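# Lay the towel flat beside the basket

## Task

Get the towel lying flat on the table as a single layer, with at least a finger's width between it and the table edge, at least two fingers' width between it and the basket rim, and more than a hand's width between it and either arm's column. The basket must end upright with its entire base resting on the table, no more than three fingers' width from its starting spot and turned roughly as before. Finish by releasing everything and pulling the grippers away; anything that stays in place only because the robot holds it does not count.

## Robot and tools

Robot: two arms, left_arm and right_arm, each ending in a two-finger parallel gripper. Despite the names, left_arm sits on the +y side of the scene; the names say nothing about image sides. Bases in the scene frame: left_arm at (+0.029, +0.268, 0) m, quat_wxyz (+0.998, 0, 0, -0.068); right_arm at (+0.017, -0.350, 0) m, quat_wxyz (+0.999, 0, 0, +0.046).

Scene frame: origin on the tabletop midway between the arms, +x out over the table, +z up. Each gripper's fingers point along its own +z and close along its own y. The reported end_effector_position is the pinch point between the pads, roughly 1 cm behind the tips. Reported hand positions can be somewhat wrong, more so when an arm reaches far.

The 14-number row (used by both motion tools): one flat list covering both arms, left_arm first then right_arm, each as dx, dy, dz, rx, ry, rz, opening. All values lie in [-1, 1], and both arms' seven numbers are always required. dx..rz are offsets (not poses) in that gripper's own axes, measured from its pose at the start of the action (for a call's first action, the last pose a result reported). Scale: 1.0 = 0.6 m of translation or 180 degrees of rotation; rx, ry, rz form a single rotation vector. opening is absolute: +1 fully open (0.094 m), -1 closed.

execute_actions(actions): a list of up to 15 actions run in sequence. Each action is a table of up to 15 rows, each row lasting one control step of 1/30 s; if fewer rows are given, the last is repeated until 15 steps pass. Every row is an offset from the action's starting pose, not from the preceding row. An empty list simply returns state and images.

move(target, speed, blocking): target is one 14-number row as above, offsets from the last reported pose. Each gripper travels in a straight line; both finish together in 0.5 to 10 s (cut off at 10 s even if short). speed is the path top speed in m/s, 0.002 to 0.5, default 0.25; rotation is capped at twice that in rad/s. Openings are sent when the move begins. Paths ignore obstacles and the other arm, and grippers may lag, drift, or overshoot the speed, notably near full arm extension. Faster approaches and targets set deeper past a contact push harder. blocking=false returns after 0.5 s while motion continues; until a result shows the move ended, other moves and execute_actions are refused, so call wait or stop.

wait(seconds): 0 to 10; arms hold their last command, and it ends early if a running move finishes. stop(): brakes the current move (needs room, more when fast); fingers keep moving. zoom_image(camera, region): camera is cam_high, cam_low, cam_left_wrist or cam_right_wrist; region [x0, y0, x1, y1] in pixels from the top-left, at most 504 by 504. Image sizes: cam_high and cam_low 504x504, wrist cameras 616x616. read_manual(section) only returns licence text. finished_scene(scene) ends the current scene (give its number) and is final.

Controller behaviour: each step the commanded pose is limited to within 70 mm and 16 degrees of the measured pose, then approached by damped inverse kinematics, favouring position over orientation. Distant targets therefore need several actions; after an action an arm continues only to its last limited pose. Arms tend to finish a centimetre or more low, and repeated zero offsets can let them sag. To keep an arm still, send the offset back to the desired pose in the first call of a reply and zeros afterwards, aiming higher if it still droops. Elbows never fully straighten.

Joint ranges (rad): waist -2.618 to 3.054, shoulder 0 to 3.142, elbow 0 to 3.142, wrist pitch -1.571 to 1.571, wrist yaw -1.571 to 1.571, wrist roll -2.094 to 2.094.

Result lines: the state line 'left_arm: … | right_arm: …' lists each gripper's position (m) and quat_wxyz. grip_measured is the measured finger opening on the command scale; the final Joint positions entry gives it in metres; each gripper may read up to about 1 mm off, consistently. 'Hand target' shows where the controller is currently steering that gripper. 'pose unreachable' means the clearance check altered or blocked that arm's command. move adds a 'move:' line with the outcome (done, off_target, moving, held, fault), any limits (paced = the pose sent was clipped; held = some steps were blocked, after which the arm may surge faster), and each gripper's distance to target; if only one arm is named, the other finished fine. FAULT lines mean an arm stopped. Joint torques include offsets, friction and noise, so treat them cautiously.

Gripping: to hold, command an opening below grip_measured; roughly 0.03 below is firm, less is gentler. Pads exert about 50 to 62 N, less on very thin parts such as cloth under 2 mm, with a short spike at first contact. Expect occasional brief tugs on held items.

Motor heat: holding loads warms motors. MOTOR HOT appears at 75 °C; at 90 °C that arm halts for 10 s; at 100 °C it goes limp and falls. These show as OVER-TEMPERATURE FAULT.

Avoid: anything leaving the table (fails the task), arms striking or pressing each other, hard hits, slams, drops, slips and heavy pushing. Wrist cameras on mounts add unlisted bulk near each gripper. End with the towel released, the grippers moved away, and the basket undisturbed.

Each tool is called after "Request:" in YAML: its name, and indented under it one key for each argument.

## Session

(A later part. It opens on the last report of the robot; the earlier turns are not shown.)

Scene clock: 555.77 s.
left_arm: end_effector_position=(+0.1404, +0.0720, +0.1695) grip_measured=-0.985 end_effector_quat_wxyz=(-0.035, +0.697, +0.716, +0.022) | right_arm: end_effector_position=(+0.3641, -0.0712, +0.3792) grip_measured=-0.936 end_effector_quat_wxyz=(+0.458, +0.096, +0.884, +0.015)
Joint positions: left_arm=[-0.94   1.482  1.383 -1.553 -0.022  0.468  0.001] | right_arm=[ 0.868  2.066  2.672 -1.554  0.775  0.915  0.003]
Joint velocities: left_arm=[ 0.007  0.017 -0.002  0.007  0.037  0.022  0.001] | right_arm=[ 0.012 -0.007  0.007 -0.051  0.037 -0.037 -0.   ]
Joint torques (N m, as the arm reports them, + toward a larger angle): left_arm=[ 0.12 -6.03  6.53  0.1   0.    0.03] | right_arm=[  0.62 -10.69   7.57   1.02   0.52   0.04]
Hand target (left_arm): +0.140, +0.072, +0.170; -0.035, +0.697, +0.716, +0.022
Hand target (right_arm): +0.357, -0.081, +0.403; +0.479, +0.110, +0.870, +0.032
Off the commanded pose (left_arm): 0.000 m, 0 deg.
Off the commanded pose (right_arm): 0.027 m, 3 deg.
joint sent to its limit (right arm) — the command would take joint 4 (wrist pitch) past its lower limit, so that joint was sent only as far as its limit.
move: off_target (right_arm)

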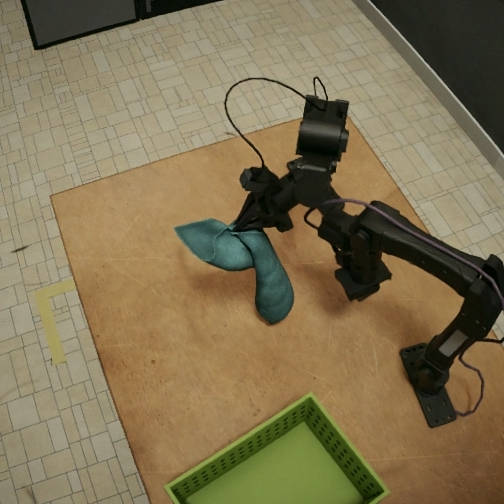

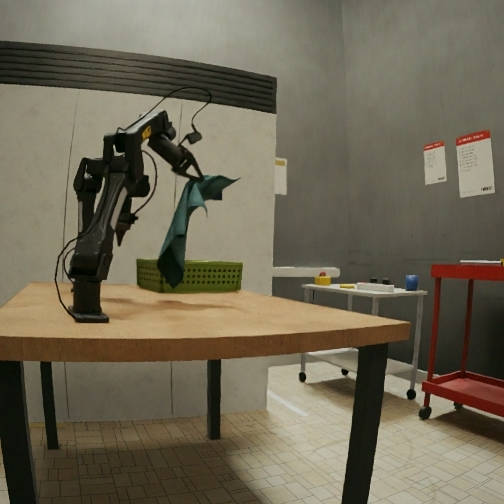

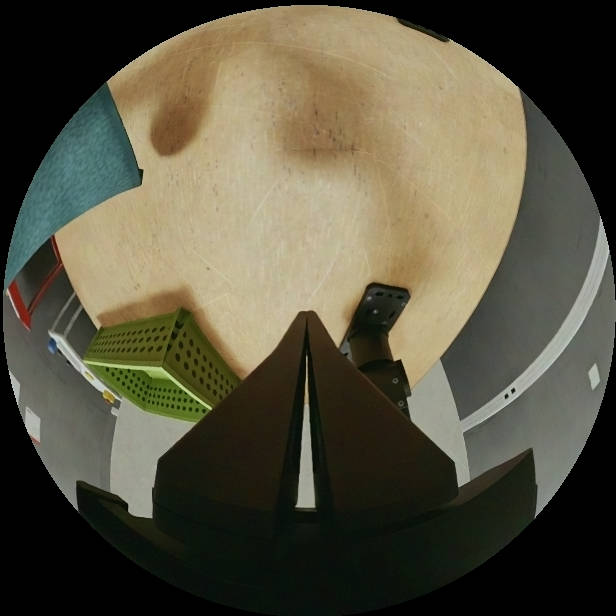

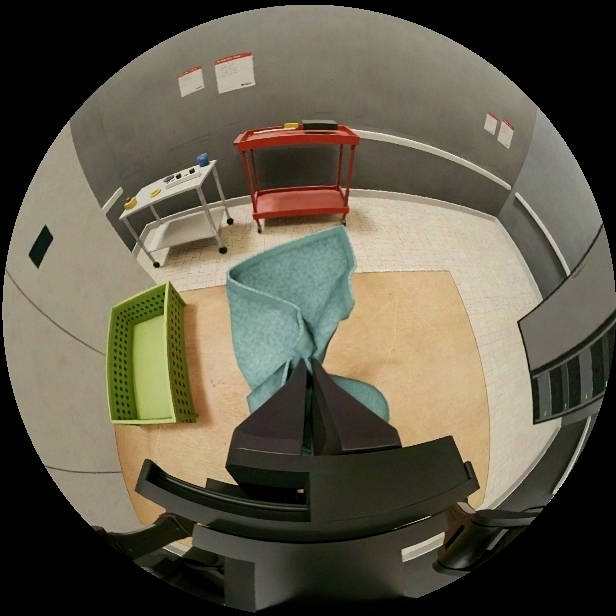

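Request:
move:
  target: [-0.081,0.117,0.092,-0.123,-0.401,-0.18,0.6,0,0,0,0,0,0,-1]
  speed: 0.15

Scene clock: 578.03 s.
left_arm: end_effector_position=(+0.2138, +0.0259, +0.1217) grip_measured=+0.598 end_effector_quat_wxyz=(+0.529, +0.352, +0.730, -0.251) | right_arm: end_effector_position=(+0.3636, -0.0703, +0.3784) grip_measured=-0.936 end_effector_quat_wxyz=(+0.455, +0.095, +0.885, +0.018)
Joint positions: left_arm=[-0.823  0.851  0.127  0.405 -0.062 -0.014  0.075] | right_arm=[ 0.868  2.066  2.672 -1.554  0.768  0.915  0.003]
Joint velocities: left_arm=[-0.017 -0.007 -0.012 -0.081 -0.022 -0.022  0.   ] | right_arm=[ 0.002  0.002  0.007 -0.066 -0.007 -0.022 -0.   ]
Joint torques (N m, as the arm reports them, + toward a larger angle): left_arm=[-0.58 -0.27  6.04  1.92 -0.17 -0.09] | right_arm=[-0.01 -8.11  5.03  1.04  0.35 -0.01]
Hand target (left_arm): +0.211, +0.030, +0.108; +0.517, +0.353, +0.740, -0.245
Hand target (right_arm): +0.364, -0.071, +0.379; +0.458, +0.096, +0.884, +0.015
Off the commanded pose (left_arm): 0.013 m, 2 deg.
Off the commanded pose (right_arm): 0.001 m, 0 deg.
move: off_target (left_arm)

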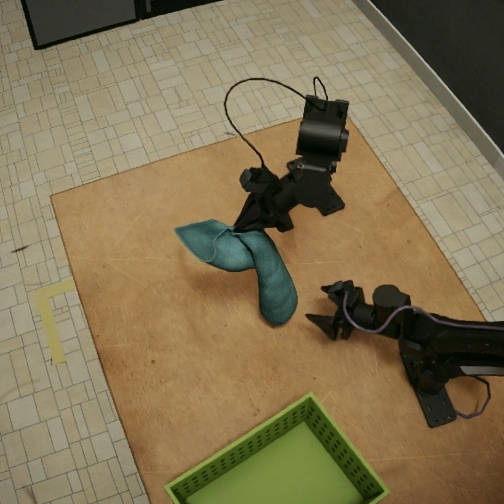

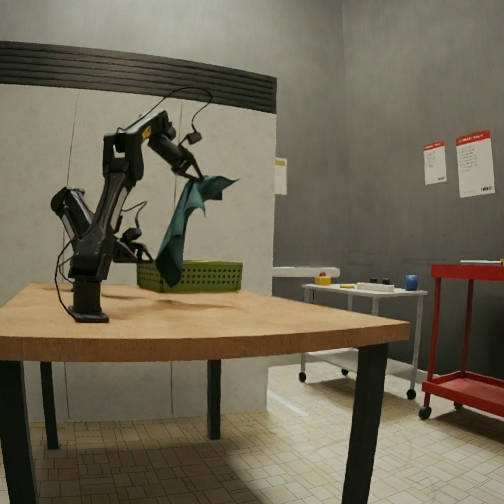

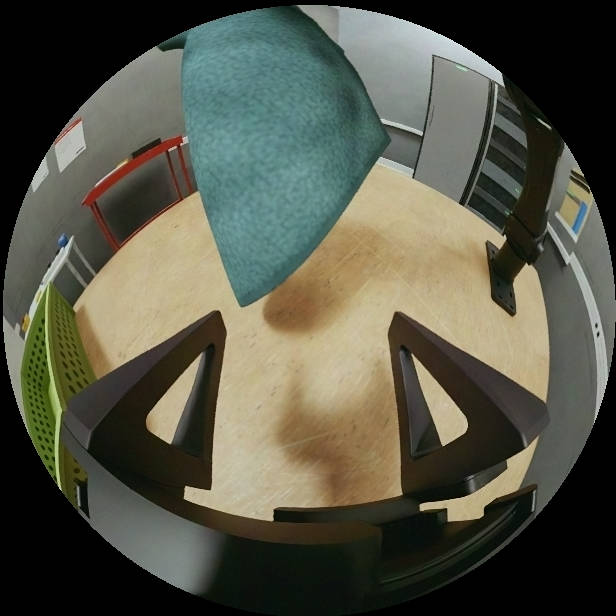

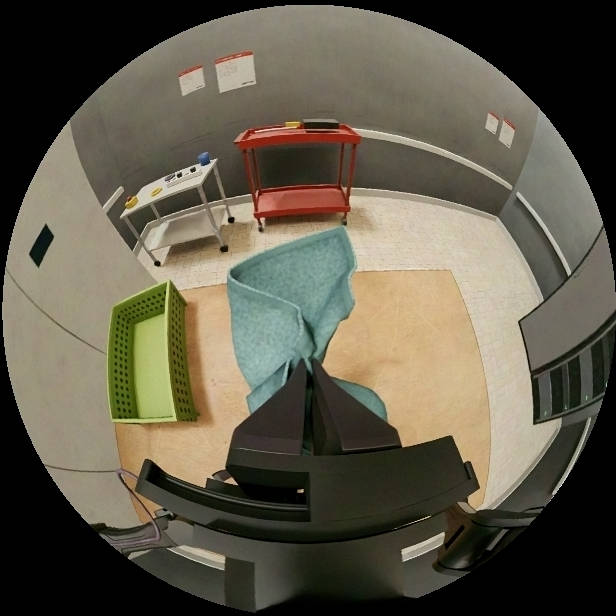

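Request:
move:
  target: [0.001,-0.001,0.103,-0.184,0.001,-0.061,0.6,0,0,0,0,0,0,-1]
  speed: 0.12

Scene clock: 595.83 s.
left_arm: end_effector_position=(+0.2484, -0.0159, +0.1003) grip_measured=+0.598 end_effector_quat_wxyz=(+0.579, +0.123, +0.802, -0.086) | right_arm: end_effector_position=(+0.3632, -0.0693, +0.3777) grip_measured=-0.936 end_effector_quat_wxyz=(+0.453, +0.094, +0.886, +0.020)
Joint positions: left_arm=[-1.197  1.549  0.469  0.503 -0.953 -0.482  0.075] | right_arm=[ 0.868  2.066  2.672 -1.554  0.76   0.915  0.003]
Joint velocities: left_arm=[-0.012 -0.002  0.012 -0.022 -0.007 -0.037 -0.   ] | right_arm=[ 0.012 -0.002  0.002 -0.007 -0.066 -0.022  0.001]
Joint torques (N m, as the arm reports them, + toward a larger angle): left_arm=[-0.63 -5.15  8.72  1.25 -0.48 -0.09] | right_arm=[ 0.   -8.11  5.03  1.04  0.34 -0.01]
Hand target (left_arm): +0.249, -0.020, +0.103; +0.581, +0.118, +0.801, -0.082
Hand target (right_arm): +0.364, -0.070, +0.378; +0.455, +0.095, +0.885, +0.018
Off the commanded pose (left_arm): 0.005 m, 1 deg.
Off the commanded pose (right_arm): 0.001 m, 0 deg.
move: done

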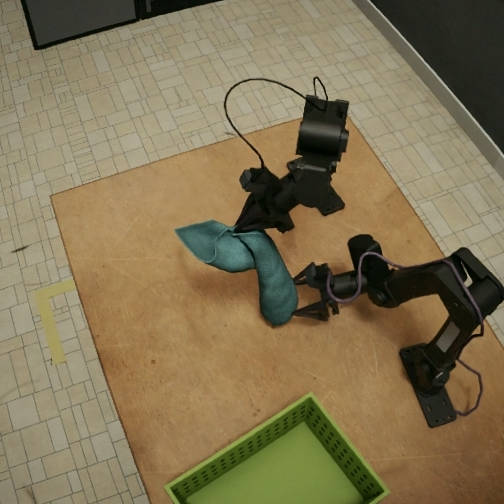

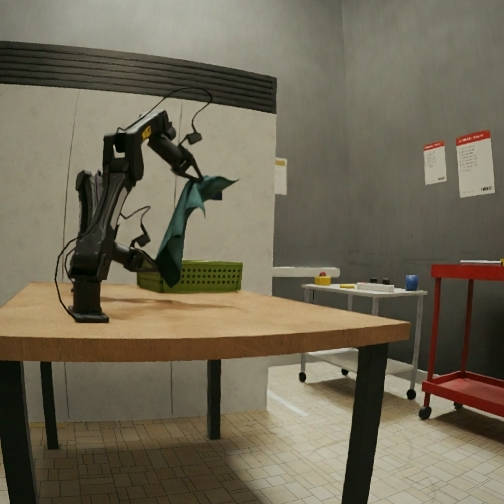

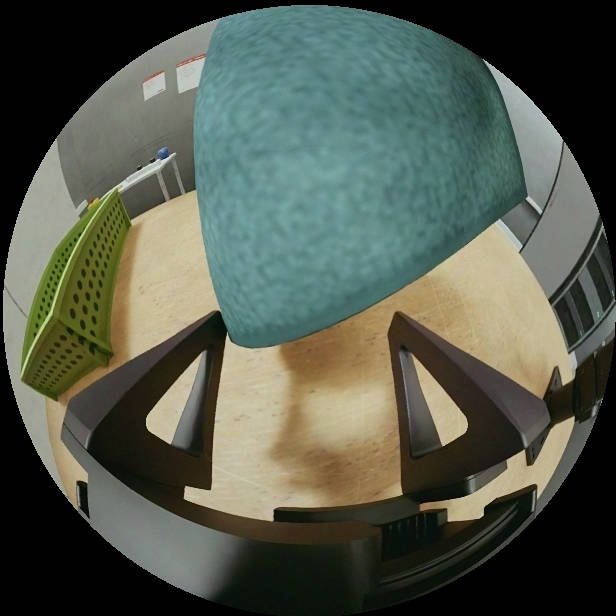

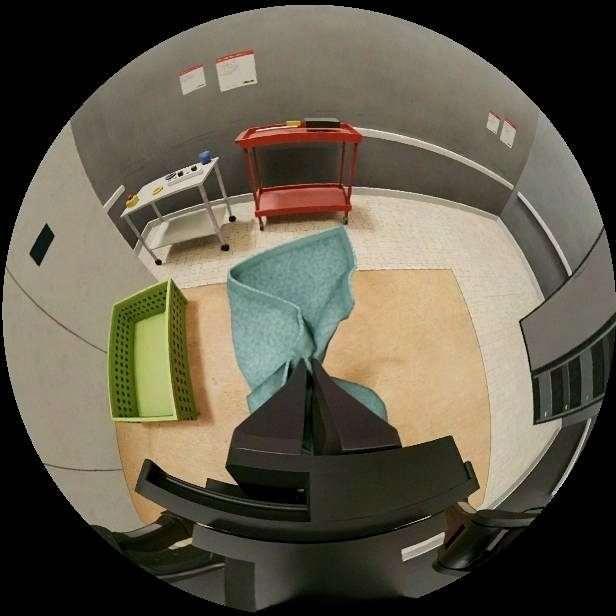

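Request:
move:
  target: [0.03,0.025,0.0,0,0,0,0.8,0,0,0,0,0,0,-1]
  speed: 0.05

Scene clock: 615.17 s.
left_arm: end_effector_position=(+0.2471, -0.0072, +0.0934) grip_measured=+0.798 end_effector_quat_wxyz=(+0.583, +0.112, +0.798, -0.099) | right_arm: end_effector_position=(+0.3627, -0.0684, +0.3770) grip_measured=-0.936 end_effector_quat_wxyz=(+0.451, +0.093, +0.887, +0.022)
Joint positions: left_arm=[-1.193  1.558  0.404  0.613 -0.949 -0.482  0.084] | right_arm=[ 0.868  2.066  2.672 -1.554  0.753  0.915  0.003]
Joint velocities: left_arm=[ 0.002 -0.007 -0.007  0.051 -0.066  0.007  0.   ] | right_arm=[ 0.012 -0.022 -0.027  0.022 -0.051 -0.022 -0.001]
Joint torques (N m, as the arm reports them, + toward a larger angle): left_arm=[ 0.59 -4.88  3.62  1.53 -0.21  0.14] | right_arm=[ 0.   -8.11  5.05  1.05  0.35 -0.01]
Hand target (left_arm): +0.247, +0.000, +0.083; +0.578, +0.123, +0.802, -0.086
Hand target (right_arm): +0.363, -0.069, +0.378; +0.453, +0.094, +0.886, +0.020
Off the commanded pose (left_arm): 0.013 m, 2 deg.
Off the commanded pose (right_arm): 0.001 m, 0 deg.
move: off_target (left_arm)

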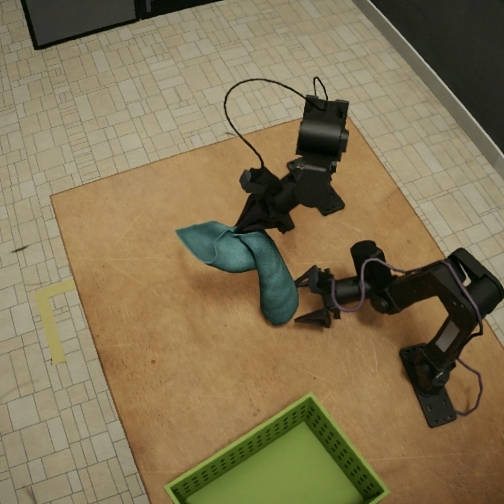

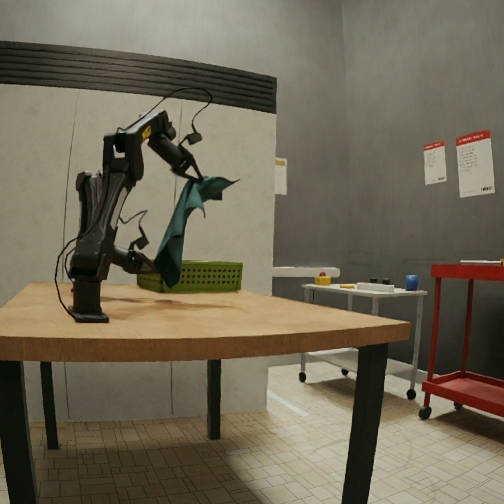

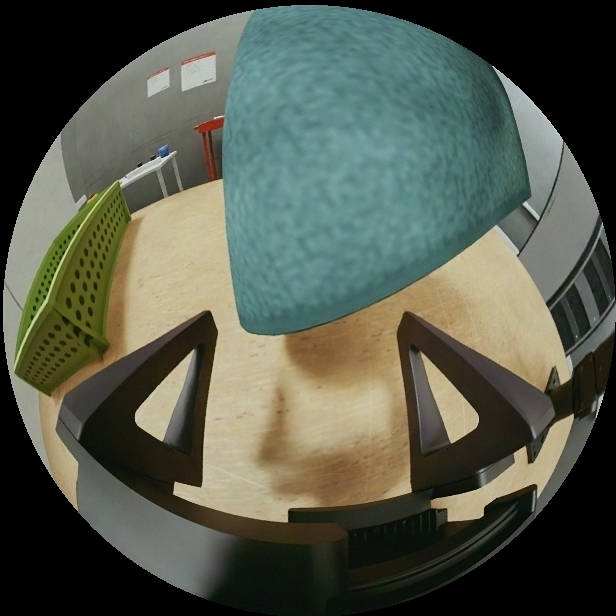

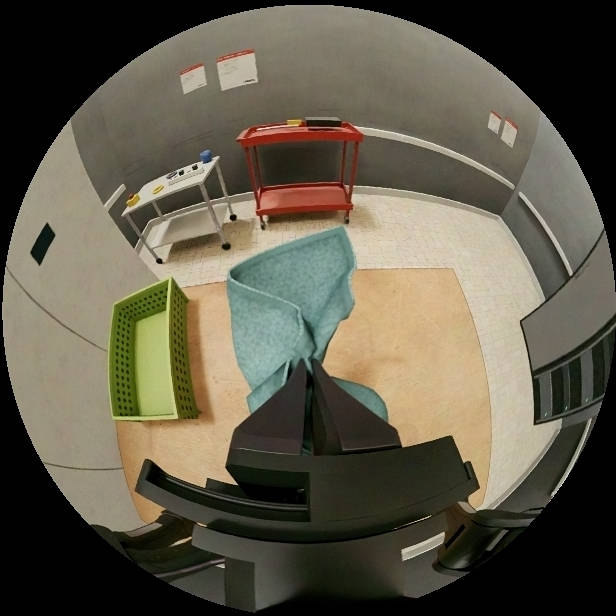

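Request:
move:
  target: [0.015,0.01,0.05,0,0,0,0.8,0,0,0,0,0,0,-1]
  speed: 0.04

Scene clock: 617.67 s.
left_arm: end_effector_position=(+0.2715, -0.0103, +0.0791) grip_measured=+0.798 end_effector_quat_wxyz=(+0.586, +0.106, +0.797, -0.105) | right_arm: end_effector_position=(+0.3622, -0.0674, +0.3763) grip_measured=-0.936 end_effector_quat_wxyz=(+0.448, +0.092, +0.889, +0.024)
Joint positions: left_arm=[-1.098  1.687  0.404  0.815 -0.867 -0.414  0.084] | right_arm=[ 0.868  2.066  2.672 -1.554  0.746  0.915  0.003]
Joint velocities: left_arm=[-0.002  0.002  0.007 -0.007 -0.007 -0.081 -0.   ] | right_arm=[-0.027 -0.012 -0.017  0.051 -0.007 -0.007 -0.   ]
Joint torques (N m, as the arm reports them, + toward a larger angle): left_arm=[ 0.62 -5.62  5.41  1.63 -0.13  0.13] | right_arm=[ 0.   -8.1   5.03  1.05  0.33 -0.01]
Hand target (left_arm): +0.273, -0.010, +0.075; +0.583, +0.112, +0.799, -0.099
Hand target (right_arm): +0.363, -0.068, +0.377; +0.451, +0.093, +0.888, +0.022
Off the commanded pose (left_arm): 0.004 m, 1 deg.
Off the commanded pose (right_arm): 0.001 m, 0 deg.
move: done

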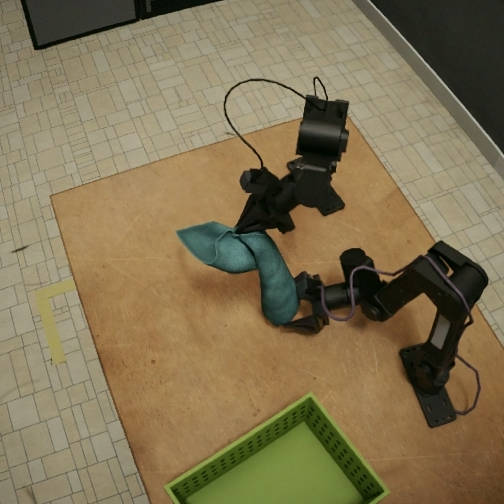

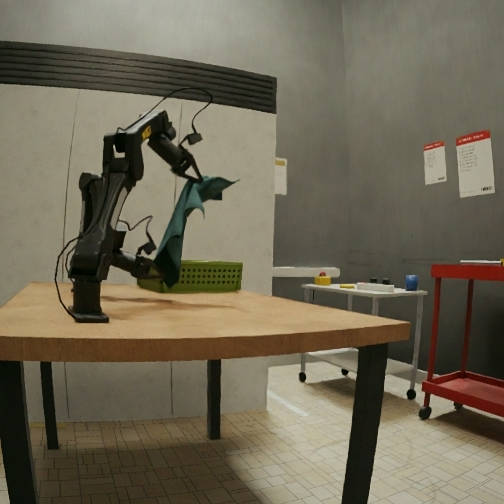

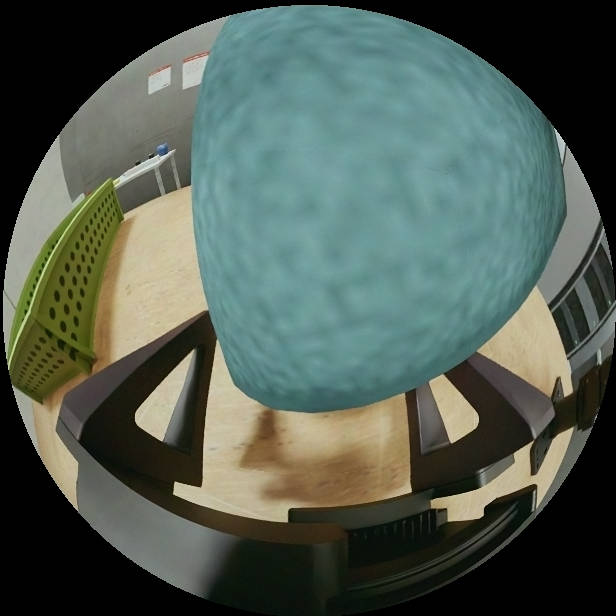

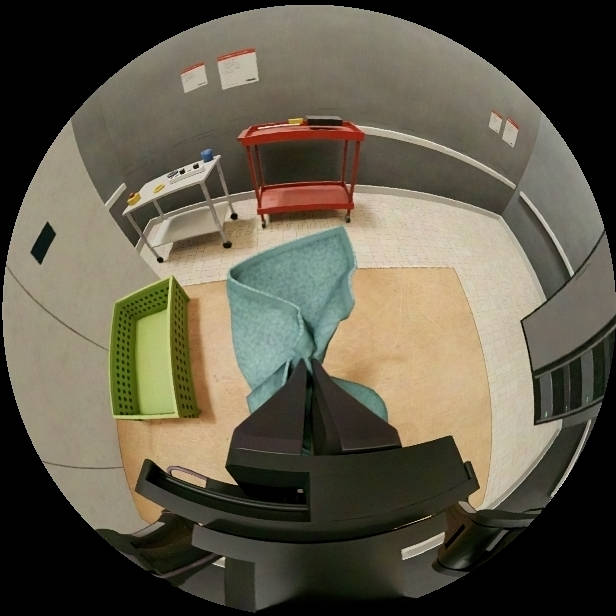

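Request:
move:
  target: [-0.04,0,0.0,0,0,0,0.8,0,0,0,0,0,0,-1]
  speed: 0.03

Scene clock: 622.23 s.
left_arm: end_effector_position=(+0.2736, -0.0031, +0.0900) grip_measured=+0.798 end_effector_quat_wxyz=(+0.582, +0.110, +0.800, -0.099) | right_arm: end_effector_position=(+0.3618, -0.0665, +0.3756) grip_measured=-0.936 end_effector_quat_wxyz=(+0.446, +0.091, +0.890, +0.026)
Joint positions: left_arm=[-1.08   1.599  0.404  0.715 -0.852 -0.405  0.084] | right_arm=[ 0.868  2.066  2.672 -1.554  0.739  0.915  0.003]
Joint velocities: left_arm=[-0.007 -0.017 -0.002 -0.081 -0.066  0.022 -0.001] | right_arm=[-0.007  0.002 -0.007 -0.037  0.037 -0.037 -0.   ]
Joint torques (N m, as the arm reports them, + toward a larger angle): left_arm=[ 0.64 -7.71  9.1   1.38 -0.18  0.1 ] | right_arm=[ 0.   -8.1   5.04  1.05  0.34 -0.01]
Hand target (left_arm): +0.278, -0.011, +0.102; +0.586, +0.106, +0.796, -0.106
Hand target (right_arm): +0.362, -0.067, +0.376; +0.448, +0.092, +0.889, +0.024
Off the commanded pose (left_arm): 0.015 m, 1 deg.
Off the commanded pose (right_arm): 0.001 m, 0 deg.
move: off_target (left_arm)

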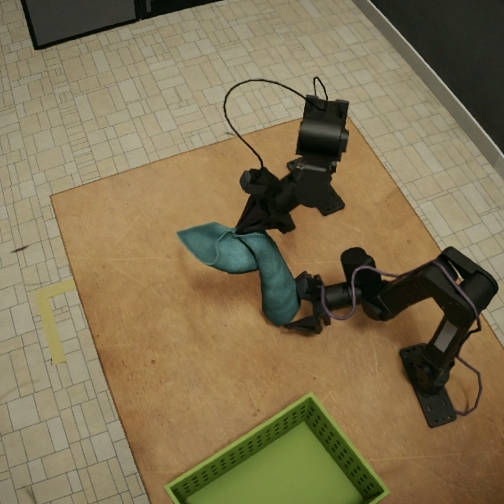

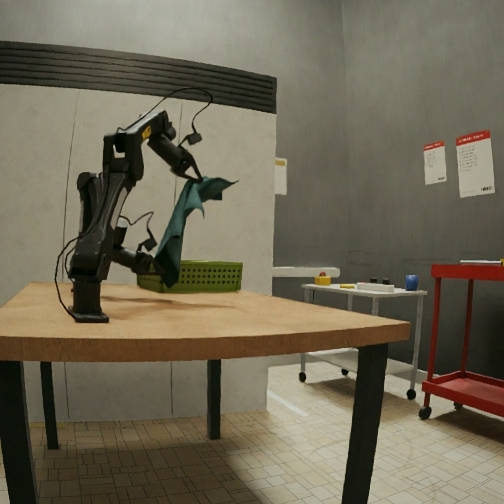

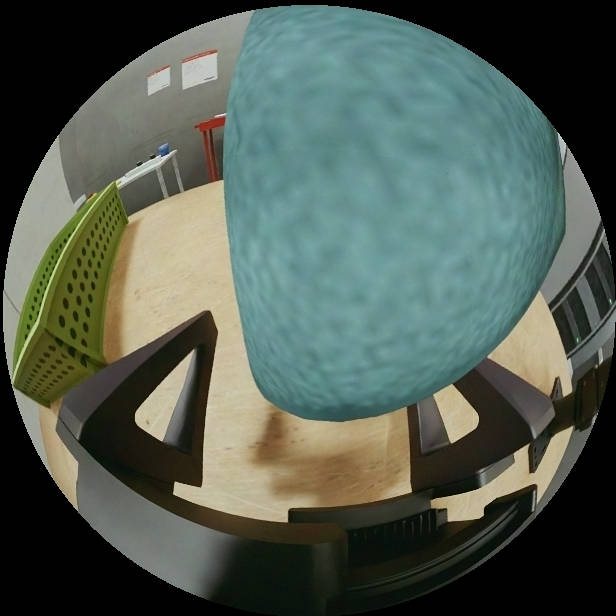

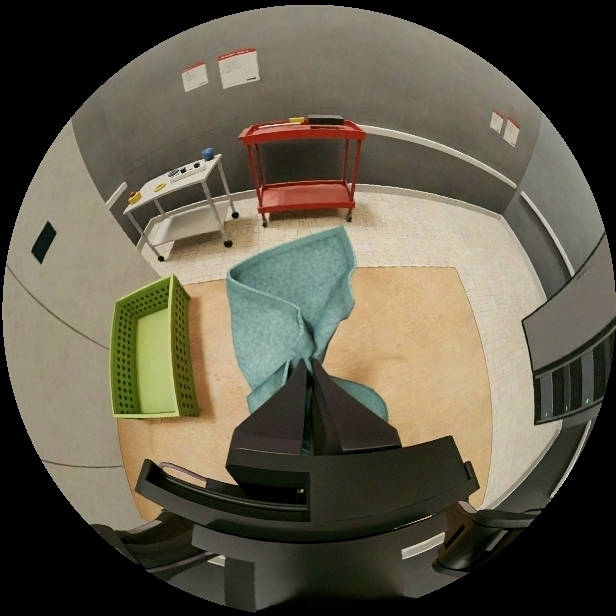

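Request:
move:
  target: [-0.02,0,0.0,0,0,0,-1,0,0,0,0,0,0,-1]
  speed: 0.02

Scene clock: 624.17 s.
left_arm: end_effector_position=(+0.2737, -0.0003, +0.0934) grip_measured=-0.968 end_effector_quat_wxyz=(+0.580, +0.111, +0.802, -0.097) | right_arm: end_effector_position=(+0.3614, -0.0658, +0.3751) grip_measured=-0.936 end_effector_quat_wxyz=(+0.444, +0.090, +0.891, +0.028)
Joint positions: left_arm=[-1.075  1.568  0.404  0.677 -0.847 -0.405  0.002] | right_arm=[ 0.868  2.066  2.672 -1.554  0.734  0.915  0.003]
Joint velocities: left_arm=[ 0.027 -0.002 -0.012  0.037 -0.125  0.022  0.   ] | right_arm=[-0.002  0.002 -0.007  0.051 -0.037  0.066  0.   ]
Joint torques (N m, as the arm reports them, + toward a larger angle): left_arm=[ 0.79 -7.71  7.92  1.42 -0.19  0.11] | right_arm=[ 0.   -8.11  5.04  1.05  0.32 -0.01]
Hand target (left_arm): +0.277, -0.003, +0.101; +0.582, +0.110, +0.800, -0.099
Hand target (right_arm): +0.362, -0.067, +0.376; +0.446, +0.091, +0.890, +0.026
Off the commanded pose (left_arm): 0.009 m, 0 deg.
Off the commanded pose (right_arm): 0.001 m, 0 deg.
move: done

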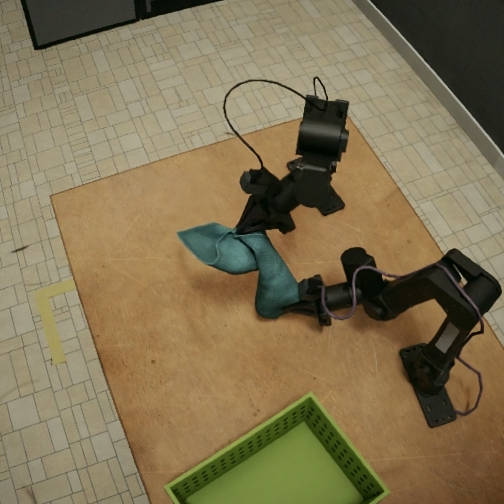

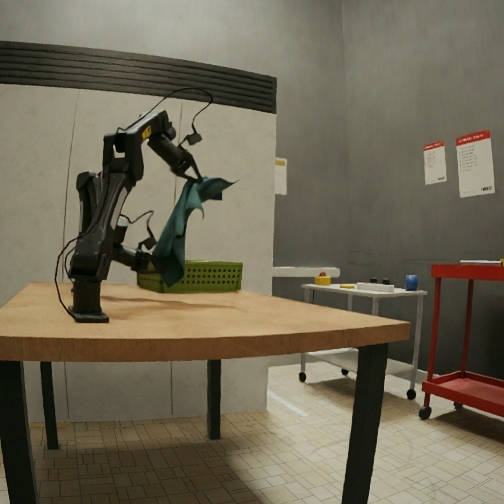

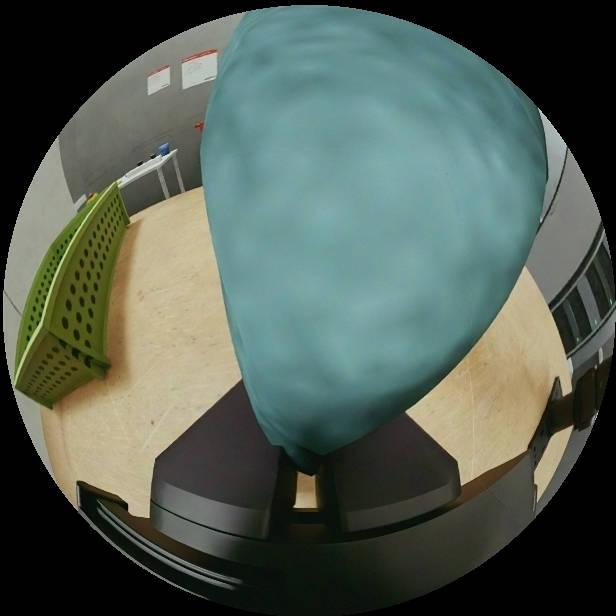

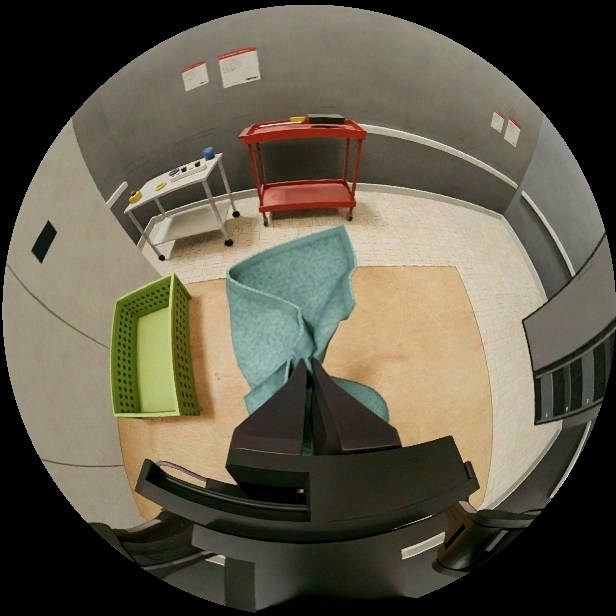

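Request:
move:
  target: [-0.404,0.088,-0.208,0,0,0,-1,0,0,0,0,0,0,-1]
  speed: 0.1

Scene clock: 634.37 s.
left_arm: end_effector_position=(+0.2509, +0.0707, +0.3526) grip_measured=-0.968 end_effector_quat_wxyz=(+0.579, +0.112, +0.802, -0.096) | right_arm: end_effector_position=(+0.3612, -0.0654, +0.3748) grip_measured=-0.936 end_effector_quat_wxyz=(+0.444, +0.090, +0.891, +0.029)
Joint positions: left_arm=[-1.052  0.957  1.151 -0.672 -0.825 -0.388  0.001] | right_arm=[ 0.868  2.066  2.672 -1.554  0.731  0.915  0.003]
Joint velocities: left_arm=[ 0.002 -0.002 -0.007 -0.037 -0.037 -0.022 -0.   ] | right_arm=[-0.002 -0.002  0.002 -0.007  0.022  0.022 -0.   ]
Joint torques (N m, as the arm reports them, + toward a larger angle): left_arm=[ 0.65 -1.62 10.46  1.47 -0.17  0.1 ] | right_arm=[-0.01 -8.11  5.04  1.05  0.27 -0.01]
Hand target (left_arm): +0.251, +0.073, +0.360; +0.580, +0.111, +0.801, -0.097
Hand target (right_arm): +0.361, -0.066, +0.375; +0.444, +0.090, +0.891, +0.028
Off the commanded pose (left_arm): 0.009 m, 0 deg.
Off the commanded pose (right_arm): 0.001 m, 0 deg.
move: done

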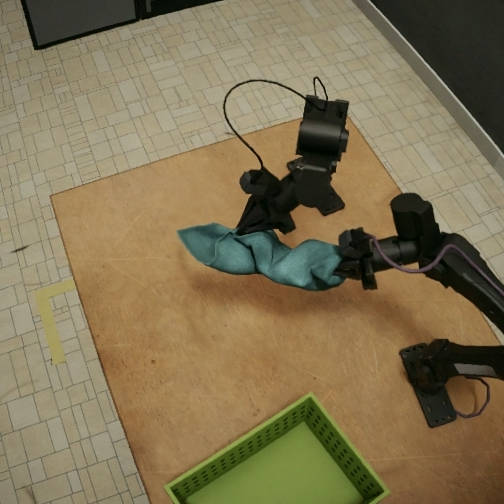

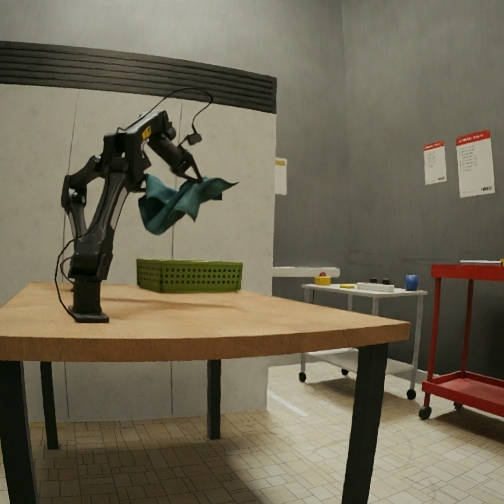

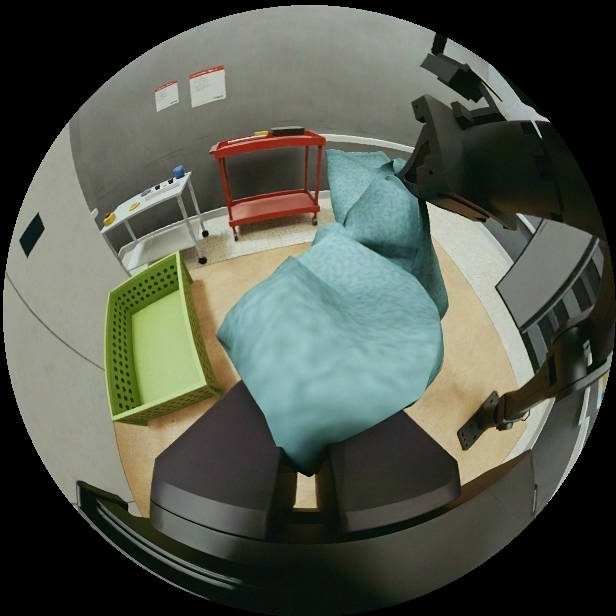

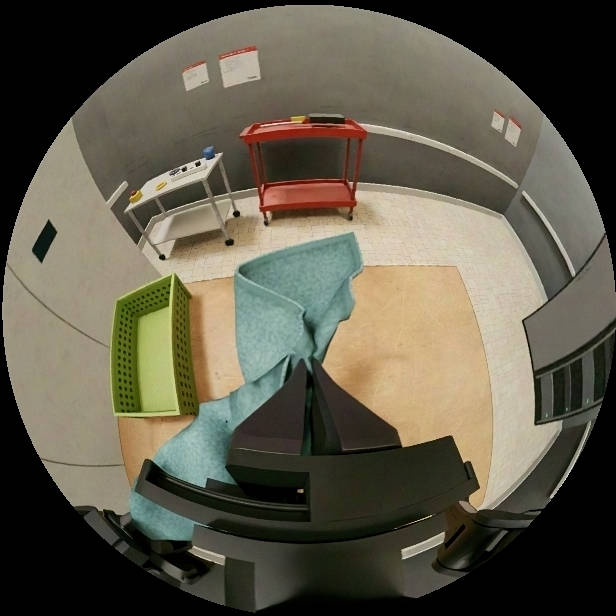

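Request:
move:
  target: [0,0,0,0,0,0,-1,0,0,0,0,0,0,0.2]
  speed: 0.05

Request:
move:
  target: [0,0,0,0,0,0,-1,0,-0.1,-0.15,0,0,0,0.2]
  speed: 0.15

Scene clock: 637.53 s.
left_arm: end_effector_position=(+0.2508, +0.0706, +0.3524) grip_measured=-0.968 end_effector_quat_wxyz=(+0.578, +0.113, +0.802, -0.096) | right_arm: end_effector_position=(+0.3610, -0.0650, +0.3745) grip_measured=+0.197 end_effector_quat_wxyz=(+0.443, +0.089, +0.892, +0.030)
Joint positions: left_arm=[-1.052  0.957  1.151 -0.673 -0.824 -0.388  0.001] | right_arm=[ 0.868  2.066  2.672 -1.554  0.728  0.915  0.056]
Joint velocities: left_arm=[-0.007  0.002 -0.002  0.051  0.037  0.037 -0.   ] | right_arm=[-0.007 -0.002 -0.022  0.007 -0.037 -0.066 -0.001]
Joint torques (N m, as the arm reports them, + toward a larger angle): left_arm=[-0.05 -1.63  7.69  1.67 -0.26  0.03] | right_arm=[ 0.   -8.1   5.03  1.05  0.3  -0.01]
Hand target (left_arm): +0.251, +0.071, +0.353; +0.579, +0.112, +0.802, -0.096
Hand target (right_arm): +0.361, -0.065, +0.375; +0.443, +0.090, +0.891, +0.029
Off the commanded pose (left_arm): 0.000 m, 0 deg.
Off the commanded pose (right_arm): 0.000 m, 0 deg.
move: done

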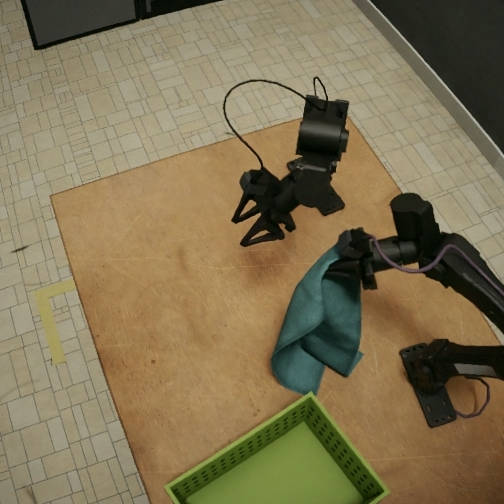

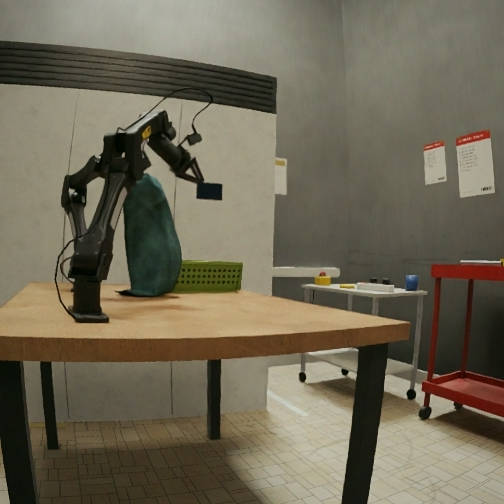

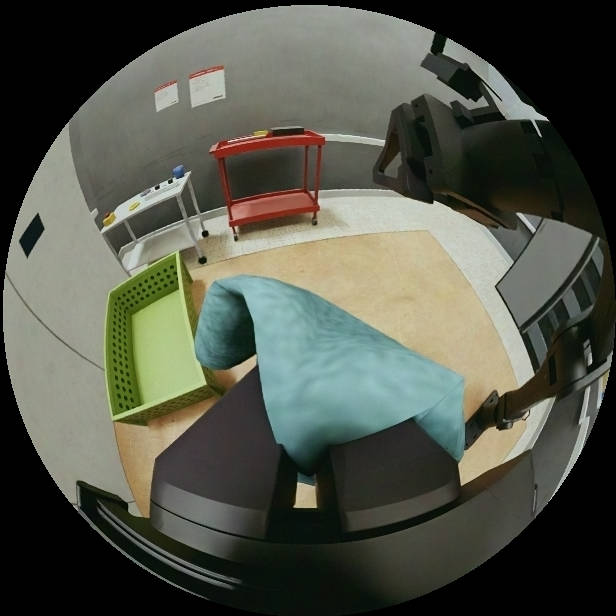

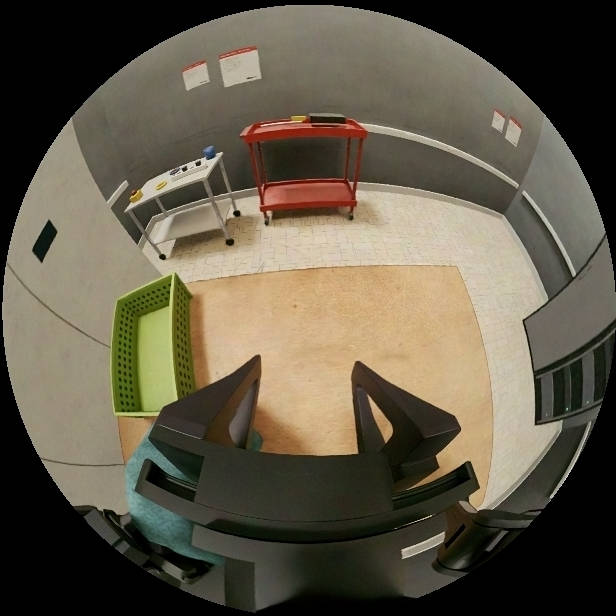

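Scene clock: 638.80 s.
left_arm: end_effector_position=(+0.2508, +0.0706, +0.3524) grip_measured=-0.968 end_effector_quat_wxyz=(+0.578, +0.113, +0.802, -0.096) | right_arm: end_effector_position=(+0.2861, -0.1163, +0.4153) grip_measured=+0.197 end_effector_quat_wxyz=(+0.460, +0.071, +0.883, +0.060)
Joint positions: left_arm=[-1.052  0.957  1.151 -0.673 -0.824 -0.388  0.001] | right_arm=[ 0.98   1.696  2.324 -1.554  0.777  0.96   0.056]
Joint velocities: left_arm=[-0.002 -0.017  0.002  0.095  0.007  0.007 -0.   ] | right_arm=[-0.007 -0.007 -0.007  0.022  0.066  0.022 -0.001]
Joint torques (N m, as the arm reports them, + toward a larger angle): left_arm=[ 0.05 -1.6   7.69  1.66 -0.23  0.05] | right_arm=[ 0.78 -6.74  3.91  1.04  0.47  0.06]
Hand target (left_arm): +0.251, +0.071, +0.352; +0.578, +0.113, +0.802, -0.096
Hand target (right_arm): +0.282, -0.122, +0.421; +0.469, +0.074, +0.878, +0.061
Off the commanded pose (left_arm): 0.000 m, 0 deg.
Off the commanded pose (right_arm): 0.009 m, 5 deg.
joint sent to its limit (right arm) — the command would take joint 4 (wrist pitch) past its lower limit, so that joint was sent only as far as its limit.
move: off_target (right_arm)

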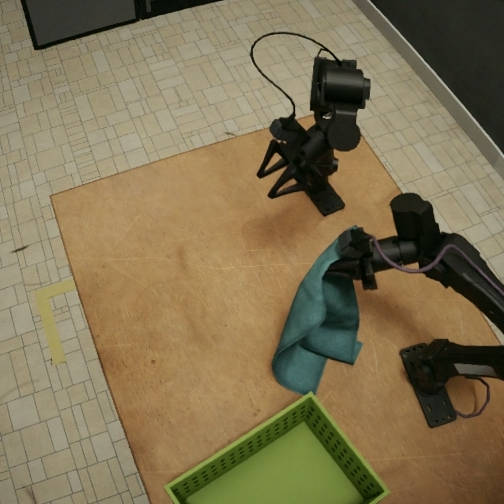

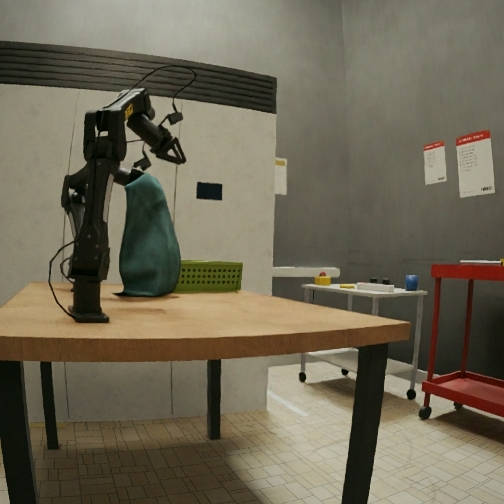

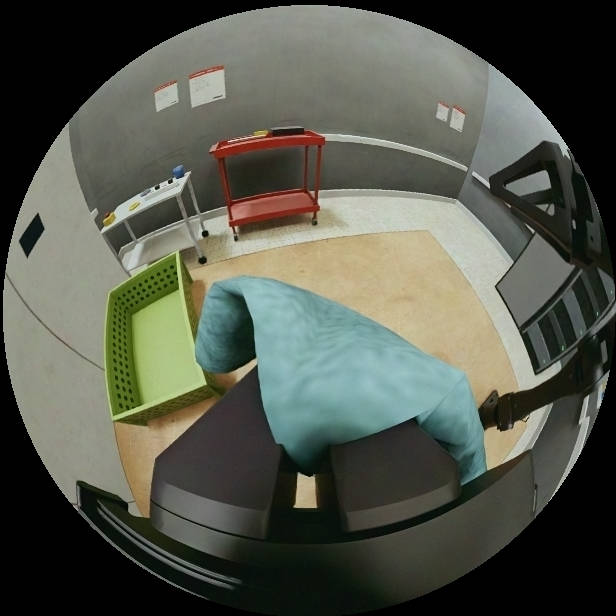

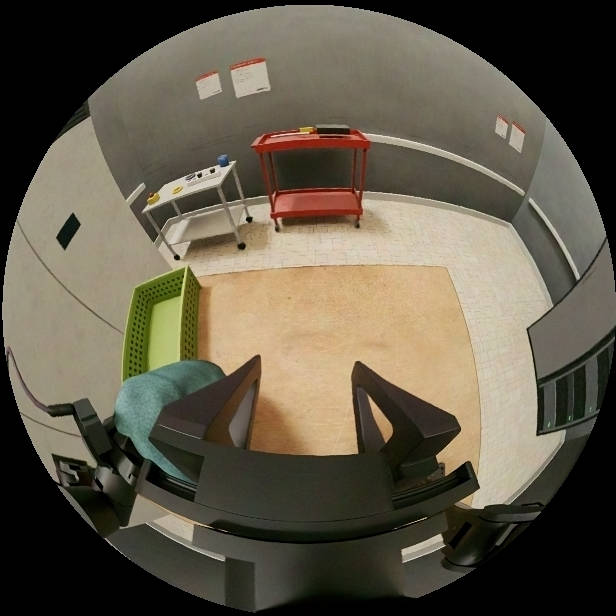

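Request:
move:
  target: [-0.153,-0.148,0.051,0,0,0,-1,0.158,-0.314,0.165,0,0,0,0.6]
  speed: 0.12

Scene clock: 649.30 s.
left_arm: end_effector_position=(+0.2815, -0.0302, +0.4245) grip_measured=-0.968 end_effector_quat_wxyz=(+0.573, +0.123, +0.805, -0.094) | right_arm: end_effector_position=(+0.2993, -0.2788, +0.2429) grip_measured=+0.597 end_effector_quat_wxyz=(+0.448, +0.066, +0.890, +0.048)
Joint positions: left_arm=[-1.081  1.454  1.782 -0.833 -0.836 -0.402  0.001] | right_arm=[ 0.352  0.902  0.931 -0.707  0.327  0.433  0.075]
Joint velocities: left_arm=[ 0.002  0.007 -0.022  0.051 -0.007 -0.081  0.   ] | right_arm=[ 0.012  0.027 -0.012  0.007 -0.066  0.007 -0.   ]
Joint torques (N m, as the arm reports them, + toward a larger angle): left_arm=[-0.58 -5.66 10.11  1.5  -0.46 -0.11] | right_arm=[-0.93 -3.04  7.1   1.49  0.09 -0.14]
Hand target (left_arm): +0.280, -0.029, +0.433; +0.579, +0.113, +0.802, -0.096
Hand target (right_arm): +0.299, -0.282, +0.252; +0.464, +0.069, +0.882, +0.055
Off the commanded pose (left_arm): 0.008 m, 1 deg.
Off the commanded pose (right_arm): 0.008 m, 2 deg.
move: done

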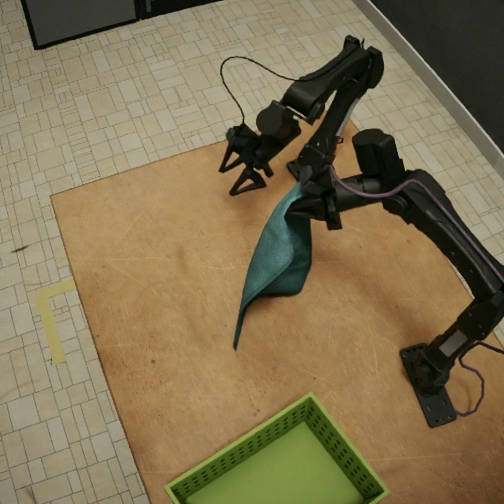

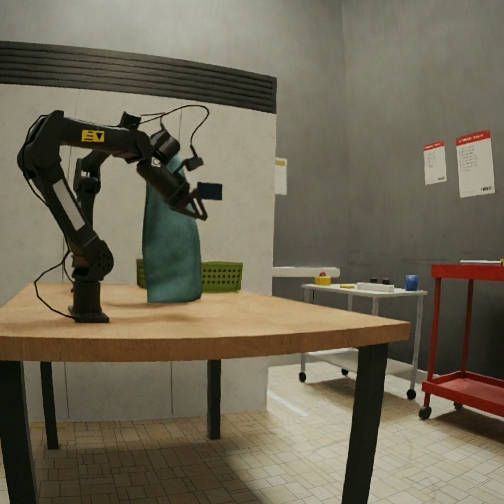

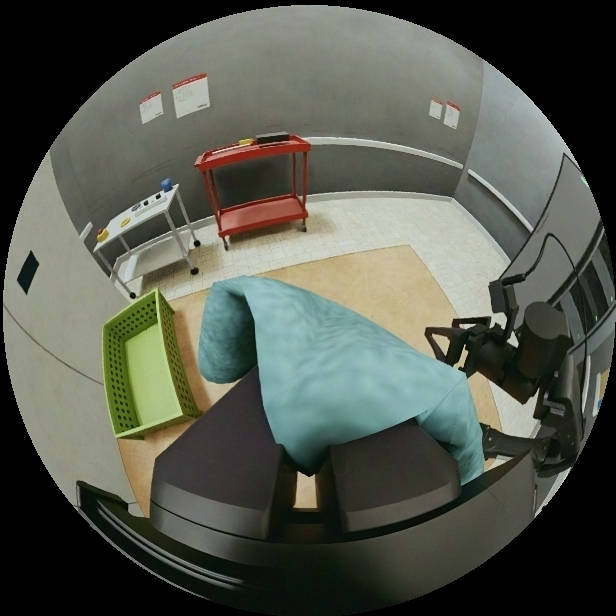

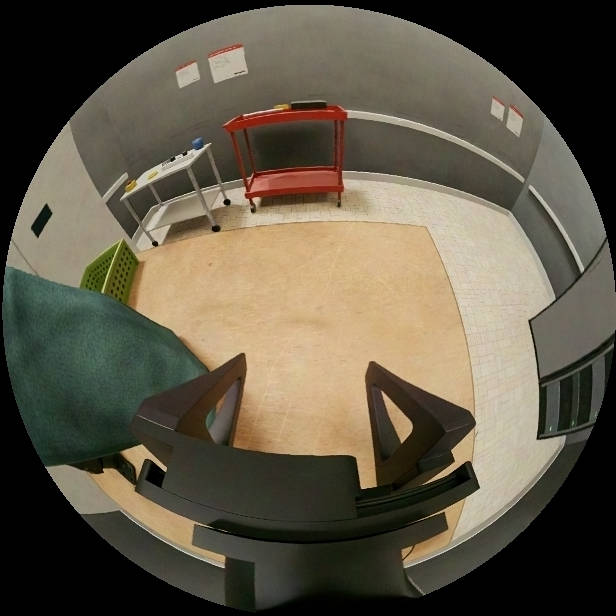

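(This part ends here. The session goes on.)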